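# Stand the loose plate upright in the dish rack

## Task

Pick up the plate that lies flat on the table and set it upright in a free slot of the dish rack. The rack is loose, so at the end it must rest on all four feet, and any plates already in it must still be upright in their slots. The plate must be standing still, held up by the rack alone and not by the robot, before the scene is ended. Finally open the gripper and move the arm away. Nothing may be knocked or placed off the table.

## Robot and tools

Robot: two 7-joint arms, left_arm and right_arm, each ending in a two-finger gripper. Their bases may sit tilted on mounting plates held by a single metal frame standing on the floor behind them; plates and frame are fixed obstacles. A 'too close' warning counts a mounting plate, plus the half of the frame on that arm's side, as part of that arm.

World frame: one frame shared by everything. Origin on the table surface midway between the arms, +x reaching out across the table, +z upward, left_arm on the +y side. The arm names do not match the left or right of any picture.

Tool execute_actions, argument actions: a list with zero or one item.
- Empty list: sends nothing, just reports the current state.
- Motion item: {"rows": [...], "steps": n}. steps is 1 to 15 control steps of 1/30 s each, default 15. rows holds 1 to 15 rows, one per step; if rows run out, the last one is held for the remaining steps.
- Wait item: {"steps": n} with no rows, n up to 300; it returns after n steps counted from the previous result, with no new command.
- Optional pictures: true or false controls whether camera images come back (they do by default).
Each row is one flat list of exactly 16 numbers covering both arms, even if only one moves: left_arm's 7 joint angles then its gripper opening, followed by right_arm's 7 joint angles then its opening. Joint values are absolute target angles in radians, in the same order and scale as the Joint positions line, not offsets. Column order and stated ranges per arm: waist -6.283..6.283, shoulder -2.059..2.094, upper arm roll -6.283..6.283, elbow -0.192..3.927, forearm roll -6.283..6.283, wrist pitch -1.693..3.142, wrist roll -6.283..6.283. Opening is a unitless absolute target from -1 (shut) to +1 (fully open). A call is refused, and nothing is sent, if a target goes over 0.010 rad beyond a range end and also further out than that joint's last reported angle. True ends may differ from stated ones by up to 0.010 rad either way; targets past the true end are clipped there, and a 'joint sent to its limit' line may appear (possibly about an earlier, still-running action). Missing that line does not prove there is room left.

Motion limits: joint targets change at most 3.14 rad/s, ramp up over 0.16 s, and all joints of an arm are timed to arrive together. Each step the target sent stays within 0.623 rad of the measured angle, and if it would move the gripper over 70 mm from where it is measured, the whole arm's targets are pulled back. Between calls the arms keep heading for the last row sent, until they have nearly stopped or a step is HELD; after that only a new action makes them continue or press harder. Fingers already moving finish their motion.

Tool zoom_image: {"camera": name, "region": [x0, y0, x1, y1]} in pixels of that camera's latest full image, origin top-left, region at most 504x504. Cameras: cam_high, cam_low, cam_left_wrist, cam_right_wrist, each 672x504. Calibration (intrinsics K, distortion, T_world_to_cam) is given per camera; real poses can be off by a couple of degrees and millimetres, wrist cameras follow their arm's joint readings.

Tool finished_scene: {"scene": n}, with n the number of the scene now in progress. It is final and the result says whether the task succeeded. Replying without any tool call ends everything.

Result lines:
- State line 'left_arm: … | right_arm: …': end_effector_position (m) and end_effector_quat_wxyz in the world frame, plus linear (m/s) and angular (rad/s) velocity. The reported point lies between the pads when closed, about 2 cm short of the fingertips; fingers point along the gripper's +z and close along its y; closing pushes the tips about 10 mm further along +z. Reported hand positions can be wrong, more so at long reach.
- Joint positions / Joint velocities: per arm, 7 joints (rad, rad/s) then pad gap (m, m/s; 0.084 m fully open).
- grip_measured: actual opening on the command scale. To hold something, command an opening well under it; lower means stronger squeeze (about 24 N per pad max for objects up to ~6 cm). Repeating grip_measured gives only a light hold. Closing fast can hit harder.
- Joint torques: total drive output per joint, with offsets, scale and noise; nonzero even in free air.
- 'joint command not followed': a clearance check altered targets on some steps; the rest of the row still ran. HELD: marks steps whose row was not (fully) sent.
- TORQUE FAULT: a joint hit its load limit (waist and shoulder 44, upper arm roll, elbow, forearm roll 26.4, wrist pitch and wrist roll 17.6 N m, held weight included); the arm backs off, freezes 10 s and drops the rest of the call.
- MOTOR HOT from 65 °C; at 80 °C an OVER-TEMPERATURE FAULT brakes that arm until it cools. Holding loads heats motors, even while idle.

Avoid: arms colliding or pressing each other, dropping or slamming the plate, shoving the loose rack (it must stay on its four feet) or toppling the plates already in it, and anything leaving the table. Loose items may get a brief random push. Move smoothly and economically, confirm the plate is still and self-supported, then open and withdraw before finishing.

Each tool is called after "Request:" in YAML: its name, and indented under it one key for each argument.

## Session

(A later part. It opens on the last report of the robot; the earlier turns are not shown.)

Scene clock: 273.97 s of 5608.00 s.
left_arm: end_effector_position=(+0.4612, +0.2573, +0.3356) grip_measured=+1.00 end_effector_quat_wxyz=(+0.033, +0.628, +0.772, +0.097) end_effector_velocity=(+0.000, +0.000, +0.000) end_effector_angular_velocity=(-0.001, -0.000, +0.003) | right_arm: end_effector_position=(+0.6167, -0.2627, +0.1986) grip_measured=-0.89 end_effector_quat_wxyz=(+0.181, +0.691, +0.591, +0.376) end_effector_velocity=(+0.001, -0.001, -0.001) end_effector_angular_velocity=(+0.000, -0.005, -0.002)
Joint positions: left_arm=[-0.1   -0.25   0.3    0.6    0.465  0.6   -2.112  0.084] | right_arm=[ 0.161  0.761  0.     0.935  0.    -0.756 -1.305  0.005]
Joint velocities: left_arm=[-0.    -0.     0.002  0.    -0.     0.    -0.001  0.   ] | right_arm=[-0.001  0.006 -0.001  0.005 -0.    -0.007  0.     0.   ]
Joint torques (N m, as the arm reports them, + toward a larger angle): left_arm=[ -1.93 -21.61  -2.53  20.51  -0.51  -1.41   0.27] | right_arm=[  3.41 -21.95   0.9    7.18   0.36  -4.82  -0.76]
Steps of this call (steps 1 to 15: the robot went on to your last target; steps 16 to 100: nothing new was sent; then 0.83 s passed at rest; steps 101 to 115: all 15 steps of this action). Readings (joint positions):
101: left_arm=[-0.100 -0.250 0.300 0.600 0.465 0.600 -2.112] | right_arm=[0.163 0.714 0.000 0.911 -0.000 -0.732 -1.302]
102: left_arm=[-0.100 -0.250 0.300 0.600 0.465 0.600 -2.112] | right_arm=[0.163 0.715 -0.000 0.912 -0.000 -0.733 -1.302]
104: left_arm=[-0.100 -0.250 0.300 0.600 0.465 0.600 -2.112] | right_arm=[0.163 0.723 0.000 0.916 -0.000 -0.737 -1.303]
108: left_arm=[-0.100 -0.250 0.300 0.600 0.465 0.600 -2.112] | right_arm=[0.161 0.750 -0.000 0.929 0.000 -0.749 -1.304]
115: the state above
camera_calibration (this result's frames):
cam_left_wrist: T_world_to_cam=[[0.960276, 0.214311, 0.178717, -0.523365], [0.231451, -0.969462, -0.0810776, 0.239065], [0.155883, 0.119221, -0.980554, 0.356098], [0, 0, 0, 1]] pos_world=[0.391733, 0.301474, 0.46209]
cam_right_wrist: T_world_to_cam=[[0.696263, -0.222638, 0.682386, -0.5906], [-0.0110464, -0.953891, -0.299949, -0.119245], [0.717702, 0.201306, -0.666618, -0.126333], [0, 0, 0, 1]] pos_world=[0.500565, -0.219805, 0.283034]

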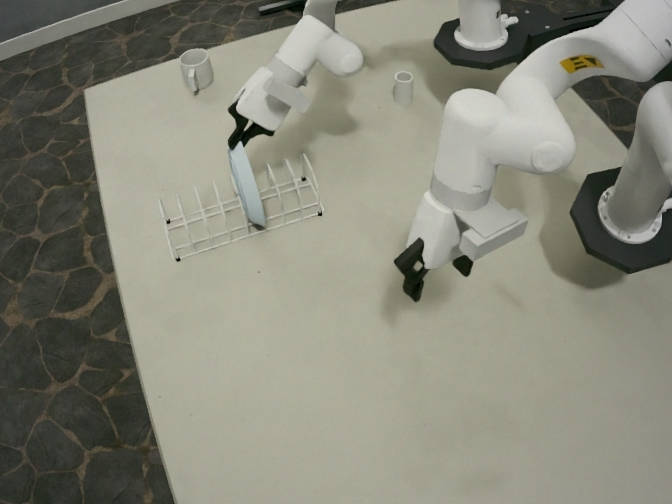

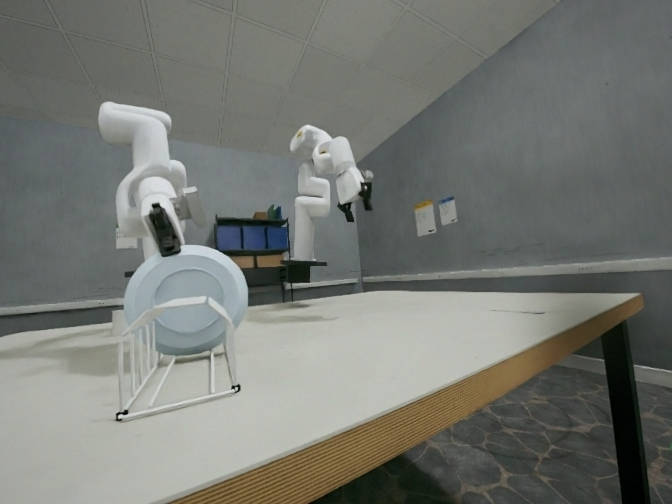

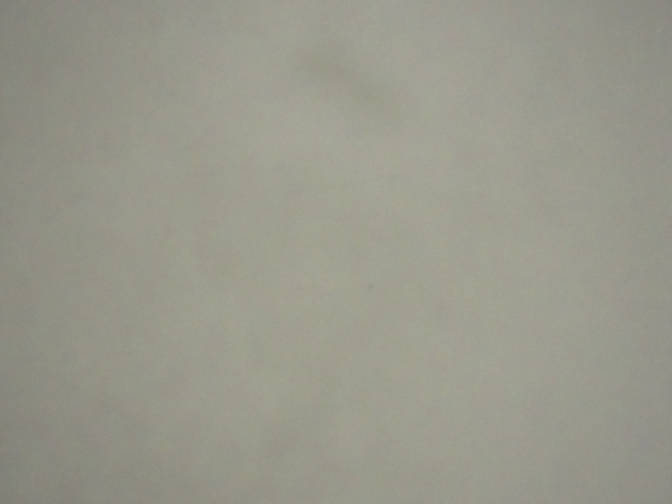

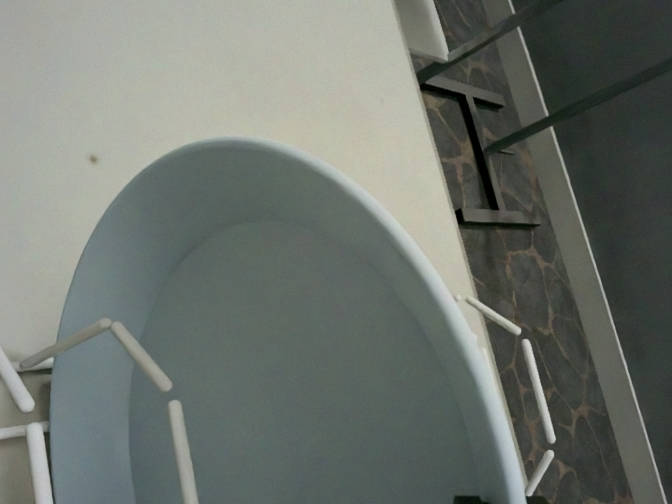

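Request:
execute_actions:
  actions:
    - {"rows": [[-0.1,-0.25,0.3,0.6,0.465,0.6,-2.112,1,0.162,0.767,0,0.938,0,-0.758,-1.305,-1],[-0.1,-0.25,0.3,0.6,0.465,0.6,-2.112,1,0.163,0.772,0,0.94,0,-0.761,-1.305,-1],[-0.1,-0.25,0.3,0.6,0.465,0.6,-2.112,1,0.163,0.772,0,0.94,0,-0.761,-1.305,-0.94],[-0.1,-0.25,0.3,0.6,0.465,0.6,-2.112,1,0.163,0.772,0,0.94,0,-0.761,-1.305,-0.9],[-0.1,-0.25,0.3,0.6,0.465,0.6,-2.112,1,0.163,0.772,0,0.94,0,-0.761,-1.305,-0.87],[-0.1,-0.25,0.3,0.6,0.465,0.6,-2.112,1,0.163,0.772,0,0.94,0,-0.761,-1.305,-0.84],[-0.1,-0.25,0.3,0.6,0.465,0.6,-2.112,1,0.163,0.772,0,0.94,0,-0.761,-1.305,-0.81],[-0.1,-0.25,0.3,0.6,0.465,0.6,-2.112,1,0.163,0.772,0,0.94,0,-0.761,-1.305,-0.78],[-0.1,-0.25,0.3,0.6,0.465,0.6,-2.112,1,0.163,0.772,0,0.94,0,-0.761,-1.305,-0.74],[-0.1,-0.25,0.3,0.6,0.465,0.6,-2.112,1,0.163,0.772,0,0.94,0,-0.761,-1.305,-0.7],[-0.1,-0.25,0.3,0.6,0.465,0.6,-2.112,1,0.163,0.772,0,0.94,0,-0.761,-1.305,-0.64],[-0.1,-0.25,0.3,0.6,0.465,0.6,-2.112,1,0.163,0.772,0,0.94,0,-0.761,-1.305,-0.56],[-0.1,-0.25,0.3,0.6,0.465,0.6,-2.112,1,0.163,0.772,0,0.94,0,-0.761,-1.305,-0.46],[-0.1,-0.25,0.3,0.6,0.465,0.6,-2.112,1,0.163,0.772,0,0.94,0,-0.761,-1.305,-0.34],[-0.1,-0.25,0.3,0.6,0.465,0.6,-2.112,1,0.163,0.772,0,0.94,0,-0.761,-1.305,-0.2]], "steps": 15}
  pictures: false

Request:
execute_actions:
  actions:
    - {"steps": 8}
  pictures: false

Request:
execute_actions:
  actions:
    - {"rows": [[-0.1,-0.25,0.3,0.6,0.465,0.6,-2.112,1,0.163,0.463,0,0.584,0,-0.809,-1.305,-0.2]], "steps": 12}
  pictures: false

Request:
execute_actions:
  actions:
    - {"rows": [[-0.1,-0.25,0.3,0.6,0.465,0.6,-2.112,1,0,0.1,0,0.4,0,-0.4,-1.305,-0.2]], "steps": 15}
  pictures: false

Request:
execute_actions:
  actions:
    - {"steps": 20}

Request:
zoom_image:
  camera: "cam_high"
  region: [150, 120, 330, 270]

Scene clock: 287.07 s of 5608.00 s.
left_arm: end_effector_position=(+0.4612, +0.2573, +0.3356) grip_measured=+1.00 end_effector_quat_wxyz=(+0.033, +0.628, +0.772, +0.097) end_effector_velocity=(-0.001, +0.000, -0.001) end_effector_angular_velocity=(+0.000, +0.002, -0.000) | right_arm: end_effector_position=(+0.6162, -0.2611, +0.1953) grip_measured=-0.35 end_effector_quat_wxyz=(+0.180, +0.690, +0.591, +0.377) end_effector_velocity=(-0.000, +0.000, -0.000) end_effector_angular_velocity=(-0.000, -0.000, +0.000)
Joint positions: left_arm=[-0.1   -0.25   0.3    0.6    0.465  0.6   -2.112  0.084] | right_arm=[ 0.163  0.772  0.     0.94  -0.    -0.761 -1.305  0.029]
Joint velocities: left_arm=[-0.    -0.     0.    -0.002  0.001  0.     0.     0.   ] | right_arm=[ 0.002  0.    -0.001 -0.     0.001 -0.001  0.     0.175]
Joint torques (N m, as the arm reports them, + toward a larger angle): left_arm=[ -1.95 -21.55  -2.52  20.48  -0.58  -1.3    0.24] | right_arm=[  2.92 -20.3    0.57   6.14   0.3   -3.57  -0.88]
Steps of this call (steps 1 to 15: the robot went on to your last target; steps 16 to 100: nothing new was sent; then 9.27 s passed at rest; steps 101 to 115: all 15 steps of this action). Readings (joint positions):
101: left_arm=[-0.100 -0.250 0.300 0.600 0.465 0.600 -2.112] | right_arm=[0.161 0.762 0.000 0.935 -0.000 -0.756 -1.305]
102: left_arm=[-0.100 -0.250 0.300 0.600 0.465 0.600 -2.112] | right_arm=[0.161 0.763 -0.000 0.936 0.000 -0.756 -1.305]
104: left_arm=[-0.100 -0.250 0.300 0.600 0.465 0.600 -2.112] | right_arm=[0.162 0.767 0.000 0.938 -0.000 -0.759 -1.305]
108: left_arm=[-0.100 -0.250 0.300 0.600 0.465 0.600 -2.112] | right_arm=[0.163 0.770 -0.000 0.941 0.000 -0.761 -1.305]
115: the state above

Scene clock: 287.33 s of 5608.00 s.
left_arm: end_effector_position=(+0.4612, +0.2573, +0.3356) grip_measured=+1.00 end_effector_quat_wxyz=(+0.033, +0.628, +0.772, +0.097) end_effector_velocity=(+0.000, -0.000, -0.000) end_effector_angular_velocity=(+0.000, +0.000, -0.001) | right_arm: end_effector_position=(+0.6163, -0.2612, +0.1952) grip_measured=-0.21 end_effector_quat_wxyz=(+0.181, +0.690, +0.591, +0.377) end_effector_velocity=(-0.000, -0.001, -0.001) end_effector_angular_velocity=(-0.001, +0.002, -0.001)
Joint positions: left_arm=[-0.1   -0.25   0.3    0.6    0.465  0.6   -2.112  0.084] | right_arm=[ 0.163  0.772  0.     0.94  -0.    -0.761 -1.305  0.035]
Joint velocities: left_arm=[-0.  0.  0.  0.  0. -0.  0. -0.] | right_arm=[-0.001  0.    -0.    -0.001 -0.     0.001 -0.    -0.   ]
Joint torques (N m, as the arm reports them, + toward a larger angle): left_arm=[ -1.96 -21.57  -2.48  20.4   -0.52  -1.33   0.21] | right_arm=[  2.84 -20.01   0.58   6.28   0.41  -3.61  -0.78]
Steps of this call (steps 1 to 8: the robot went on to your last target). Readings (joint positions):
1: left_arm=[-0.100 -0.250 0.300 0.600 0.465 0.600 -2.112] | right_arm=[0.163 0.772 0.000 0.940 -0.000 -0.761 -1.305]
2: left_arm=[-0.100 -0.250 0.300 0.600 0.465 0.600 -2.112] | right_arm=[0.163 0.772 0.000 0.940 -0.000 -0.761 -1.305]
4: left_arm=[-0.100 -0.250 0.300 0.600 0.465 0.600 -2.112] | right_arm=[0.163 0.772 0.000 0.940 -0.000 -0.761 -1.305]
8: the state above

Scene clock: 287.73 s of 5608.00 s.
left_arm: end_effector_position=(+0.4612, +0.2573, +0.3356) grip_measured=+1.00 end_effector_quat_wxyz=(+0.033, +0.628, +0.772, +0.097) end_effector_velocity=(-0.000, +0.000, -0.000) end_effector_angular_velocity=(+0.001, +0.001, +0.001) | right_arm: end_effector_position=(+0.5508, -0.2793, +0.2572) grip_measured=-0.21 end_effector_quat_wxyz=(+0.182, +0.689, +0.590, +0.378) end_effector_velocity=(-0.084, -0.018, +0.039) end_effector_angular_velocity=(-0.005, +0.031, +0.005)
Joint positions: left_arm=[-0.1   -0.25   0.3    0.6    0.465  0.6   -2.112  0.084] | right_arm=[ 0.163  0.485 -0.     0.612 -0.    -0.806 -1.305  0.035]
Joint velocities: left_arm=[ 0.    -0.     0.    -0.001  0.002  0.    -0.002  0.   ] | right_arm=[-0.001 -0.266  0.002 -0.336  0.    -0.038 -0.    -0.   ]
Joint torques (N m, as the arm reports them, + toward a larger angle): left_arm=[ -1.81 -21.54  -2.53  20.41  -0.64  -1.34   0.27] | right_arm=[  2.33 -12.05   0.71   7.06   0.47  -3.    -0.8 ]
Steps of this call (steps 1 to 12: all 12 steps of this action). Readings (joint positions):
1: left_arm=[-0.100 -0.250 0.300 0.600 0.465 0.600 -2.112] | right_arm=[0.163 0.772 0.000 0.940 -0.000 -0.761 -1.305]
2: left_arm=[-0.100 -0.250 0.300 0.600 0.465 0.600 -2.112] | right_arm=[0.163 0.770 0.000 0.938 0.000 -0.761 -1.305]
4: left_arm=[-0.100 -0.250 0.300 0.600 0.465 0.600 -2.112] | right_arm=[0.163 0.742 0.000 0.902 0.000 -0.766 -1.305]
8: left_arm=[-0.100 -0.250 0.300 0.600 0.465 0.600 -2.112] | right_arm=[0.163 0.582 -0.000 0.723 -0.000 -0.791 -1.305]
12: the state above

Scene clock: 288.23 s of 5608.00 s.
left_arm: end_effector_position=(+0.4612, +0.2573, +0.3356) grip_measured=+1.00 end_effector_quat_wxyz=(+0.033, +0.628, +0.772, +0.097) end_effector_velocity=(-0.001, -0.001, -0.001) end_effector_angular_velocity=(+0.000, +0.003, -0.002) | right_arm: end_effector_position=(+0.4892, -0.3686, +0.2763) grip_measured=-0.21 end_effector_quat_wxyz=(+0.146, +0.764, +0.567, +0.271) end_effector_velocity=(-0.038, -0.005, -0.010) end_effector_angular_velocity=(+0.000, +0.125, +0.002)
Joint positions: left_arm=[-0.1   -0.25   0.3    0.6    0.465  0.6   -2.112  0.084] | right_arm=[ 0.005  0.111 -0.     0.406  0.    -0.414 -1.305  0.035]
Joint velocities: left_arm=[-0.    -0.    -0.001 -0.004  0.    -0.     0.     0.   ] | right_arm=[-0.04  -0.104  0.026 -0.072 -0.003  0.157 -0.    -0.   ]
Joint torques (N m, as the arm reports them, + toward a larger angle): left_arm=[ -1.89 -21.59  -2.54  20.42  -0.58  -1.32   0.27] | right_arm=[  1.87 -12.13  -0.04   7.71   0.53  -3.49  -0.87]
Steps of this call (steps 1 to 15: all 15 steps of this action). Readings (joint positions):
1: left_arm=[-0.100 -0.250 0.300 0.600 0.465 0.600 -2.112] | right_arm=[0.163 0.478 -0.000 0.603 -0.000 -0.807 -1.305]
2: left_arm=[-0.100 -0.250 0.300 0.600 0.465 0.600 -2.112] | right_arm=[0.162 0.472 0.000 0.596 -0.000 -0.804 -1.305]
4: left_arm=[-0.100 -0.250 0.300 0.600 0.465 0.600 -2.112] | right_arm=[0.150 0.440 0.003 0.574 -0.000 -0.768 -1.305]
8: left_arm=[-0.100 -0.250 0.300 0.600 0.465 0.600 -2.112] | right_arm=[0.072 0.265 -0.001 0.488 0.000 -0.582 -1.305]
15: the state above

Scene clock: 288.90 s of 5608.00 s.
left_arm: end_effector_position=(+0.4612, +0.2573, +0.3356) grip_measured=+1.00 end_effector_quat_wxyz=(+0.033, +0.628, +0.772, +0.097) end_effector_velocity=(+0.001, +0.000, +0.001) end_effector_angular_velocity=(-0.000, -0.002, -0.000) | right_arm: end_effector_position=(+0.4865, -0.3709, +0.2764) grip_measured=-0.21 end_effector_quat_wxyz=(+0.144, +0.766, +0.567, +0.267) end_effector_velocity=(+0.000, -0.000, +0.000) end_effector_angular_velocity=(-0.000, +0.000, -0.000)
Joint positions: left_arm=[-0.1   -0.25   0.3    0.6    0.465  0.6   -2.112  0.084] | right_arm=[ 0.     0.1    0.     0.4   -0.    -0.4   -1.305  0.035]
Joint velocities: left_arm=[ 0.001 -0.001 -0.     0.001 -0.    -0.     0.001  0.   ] | right_arm=[ 0. -0. -0.  0. -0.  0.  0.  0.]
Joint torques (N m, as the arm reports them, + toward a larger angle): left_arm=[ -1.85 -21.59  -2.57  20.32  -0.5   -1.29   0.32] | right_arm=[  1.25 -12.35   0.29   7.39   0.48  -3.54  -0.88]
Steps of this call (steps 1 to 20: the robot went on to your last target). Readings (joint positions):
1: left_arm=[-0.100 -0.250 0.300 0.600 0.465 0.600 -2.112] | right_arm=[0.004 0.109 0.001 0.404 -0.000 -0.409 -1.305]
2: left_arm=[-0.100 -0.250 0.300 0.600 0.465 0.600 -2.112] | right_arm=[0.003 0.107 0.001 0.403 -0.000 -0.406 -1.305]
4: left_arm=[-0.100 -0.250 0.300 0.600 0.465 0.600 -2.112] | right_arm=[0.002 0.104 0.001 0.401 -0.000 -0.403 -1.305]
8: left_arm=[-0.100 -0.250 0.300 0.600 0.465 0.600 -2.112] | right_arm=[0.001 0.102 0.000 0.401 -0.000 -0.401 -1.305]
20: the state above
camera_calibration (this result's frames):
cam_left_wrist: T_world_to_cam=[[0.960276, 0.214312, 0.178717, -0.523365], [0.231451, -0.969462, -0.0810776, 0.239065], [0.155883, 0.119221, -0.980554, 0.356098], [0, 0, 0, 1]] pos_world=[0.391733, 0.301474, 0.46209]
cam_right_wrist: T_world_to_cam=[[0.806425, -0.304455, 0.506938, -0.612576], [-0.205989, -0.948212, -0.241791, -0.119596], [0.554299, 0.0905631, -0.827376, 0.123647], [0, 0, 0, 1]] pos_world=[0.400824, -0.311102, 0.383924]

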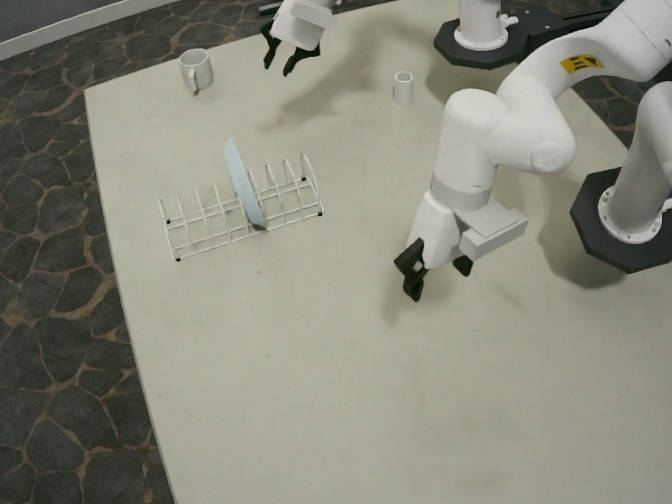

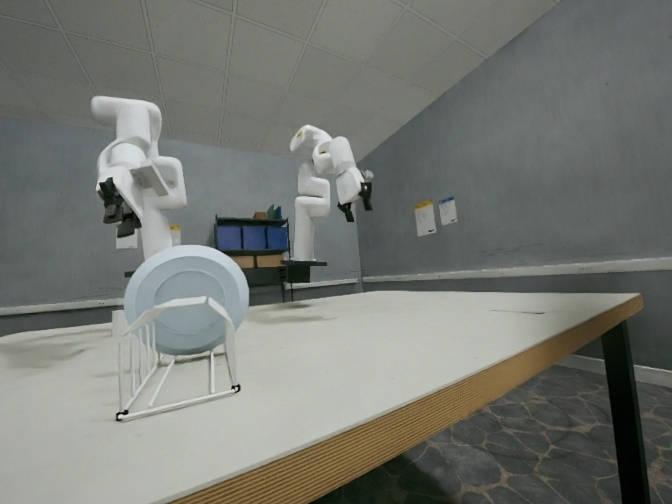

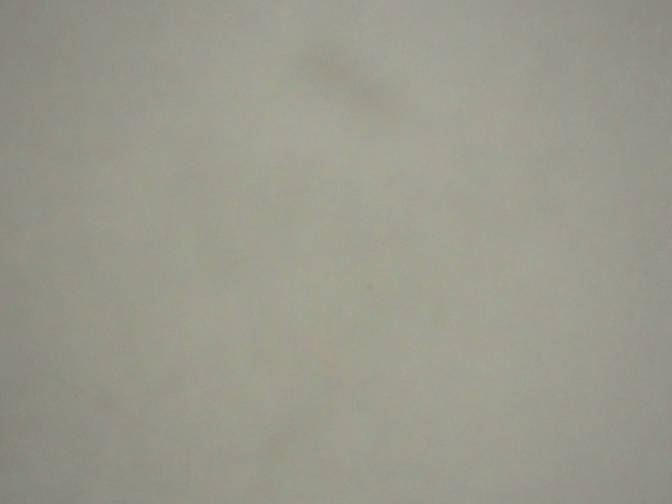

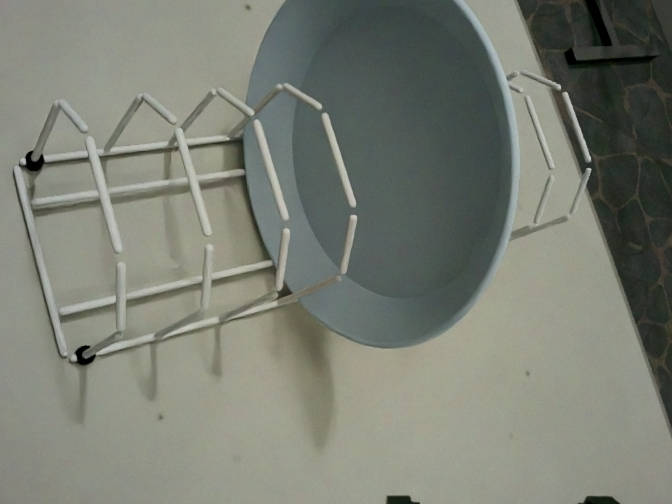

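Region (150, 120, 330, 270) of cam_high's 672x504 image, scaled by 2.800, with more detail than that image has.

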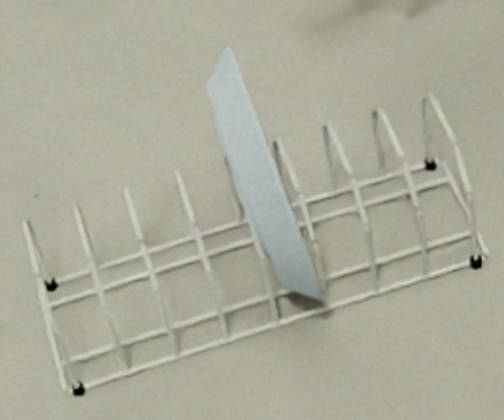

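Check that it is still.

Request:
execute_actions:
  actions:
    - {"steps": 30}

Scene clock: 290.00 s of 5608.00 s.
left_arm: end_effector_position=(+0.4612, +0.2573, +0.3356) grip_measured=+1.00 end_effector_quat_wxyz=(+0.033, +0.628, +0.772, +0.097) end_effector_velocity=(-0.000, -0.000, +0.000) end_effector_angular_velocity=(-0.001, -0.000, -0.001) | right_arm: end_effector_position=(+0.4865, -0.3709, +0.2764) grip_measured=-0.21 end_effector_quat_wxyz=(+0.144, +0.766, +0.567, +0.267) end_effector_velocity=(+0.000, -0.000, +0.000) end_effector_angular_velocity=(-0.000, -0.000, -0.001)
Joint positions: left_arm=[-0.1   -0.25   0.3    0.6    0.465  0.6   -2.112  0.084] | right_arm=[-0.     0.1    0.     0.4    0.    -0.4   -1.305  0.035]
Joint velocities: left_arm=[-0.    -0.001 -0.001 -0.001 -0.001 -0.     0.001  0.   ] | right_arm=[-0.    -0.001  0.     0.     0.001  0.001 -0.001 -0.   ]
Joint torques (N m, as the arm reports them, + toward a larger angle): left_arm=[ -2.08 -21.55  -2.51  20.45  -0.65  -1.4    0.23] | right_arm=[  1.31 -12.53   0.42   7.3    0.43  -3.47  -0.87]
Steps of this call (steps 1 to 15: the robot went on to your last target; steps 16 to 33: nothing new was sent). Readings (joint positions):
1: left_arm=[-0.100 -0.250 0.300 0.600 0.465 0.600 -2.112] | right_arm=[0.000 0.100 0.000 0.400 -0.000 -0.400 -1.305]
2: left_arm=[-0.100 -0.250 0.300 0.600 0.465 0.600 -2.112] | right_arm=[0.000 0.100 0.000 0.400 -0.000 -0.400 -1.305]
4: left_arm=[-0.100 -0.250 0.300 0.600 0.465 0.600 -2.112] | right_arm=[0.000 0.100 0.000 0.400 -0.000 -0.400 -1.305]
8: left_arm=[-0.100 -0.250 0.300 0.600 0.465 0.600 -2.112] | right_arm=[0.000 0.100 0.000 0.400 -0.000 -0.400 -1.305]
33: the state above
All arms were judged still, so your last target was given up. Only a new action makes them travel on or press farther. Fingers that are still opening or closing keep moving.
camera_calibration (this result's frames):
cam_left_wrist: T_world_to_cam=[[0.960276, 0.214312, 0.178717, -0.523365], [0.231451, -0.969462, -0.0810777, 0.239066], [0.155883, 0.119221, -0.980554, 0.356098], [0, 0, 0, 1]] pos_world=[0.391733, 0.301474, 0.46209]
cam_right_wrist: T_world_to_cam=[[0.806359, -0.304526, 0.507001, -0.612632], [-0.20606, -0.948195, -0.241798, -0.119583], [0.554369, 0.0905029, -0.827336, 0.123611], [0, 0, 0, 1]] pos_world=[0.400834, -0.311138, 0.383957]

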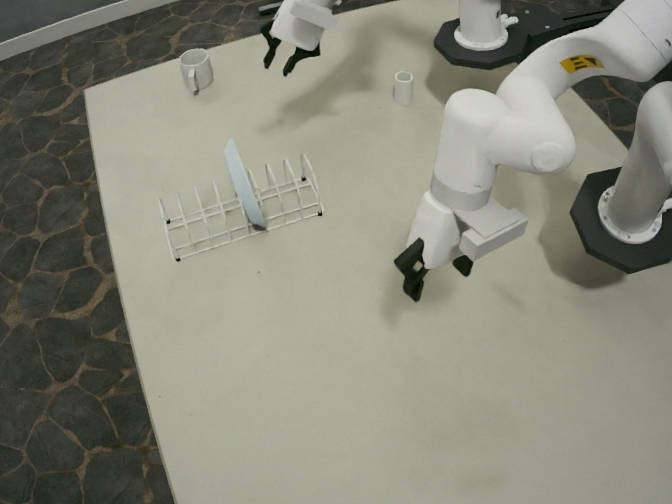

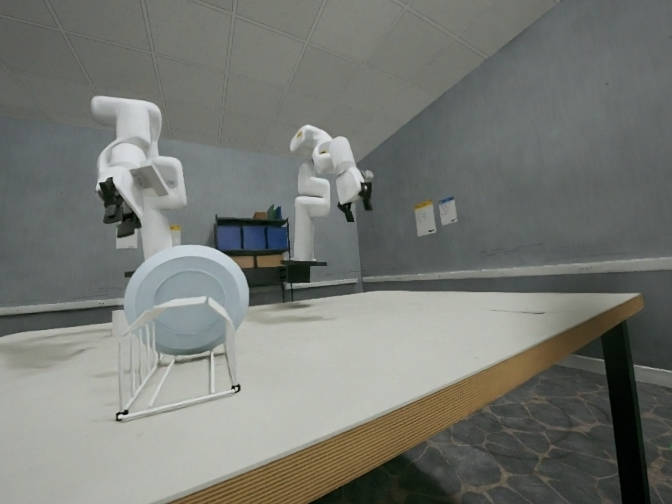

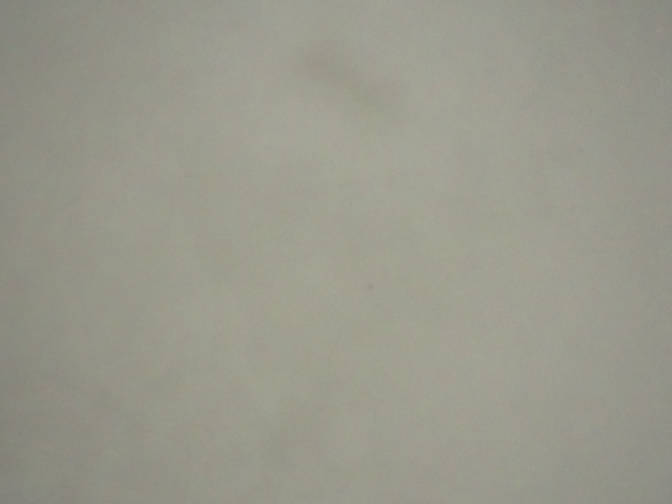

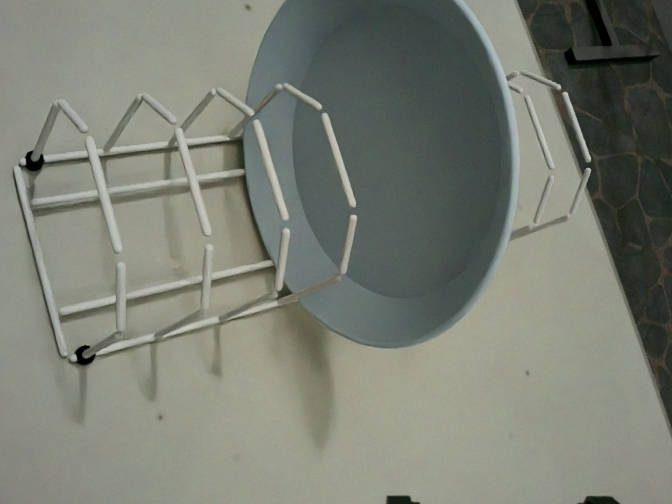

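Request:
finished_scene:
  scene: 1

The scene is finished: the task was done.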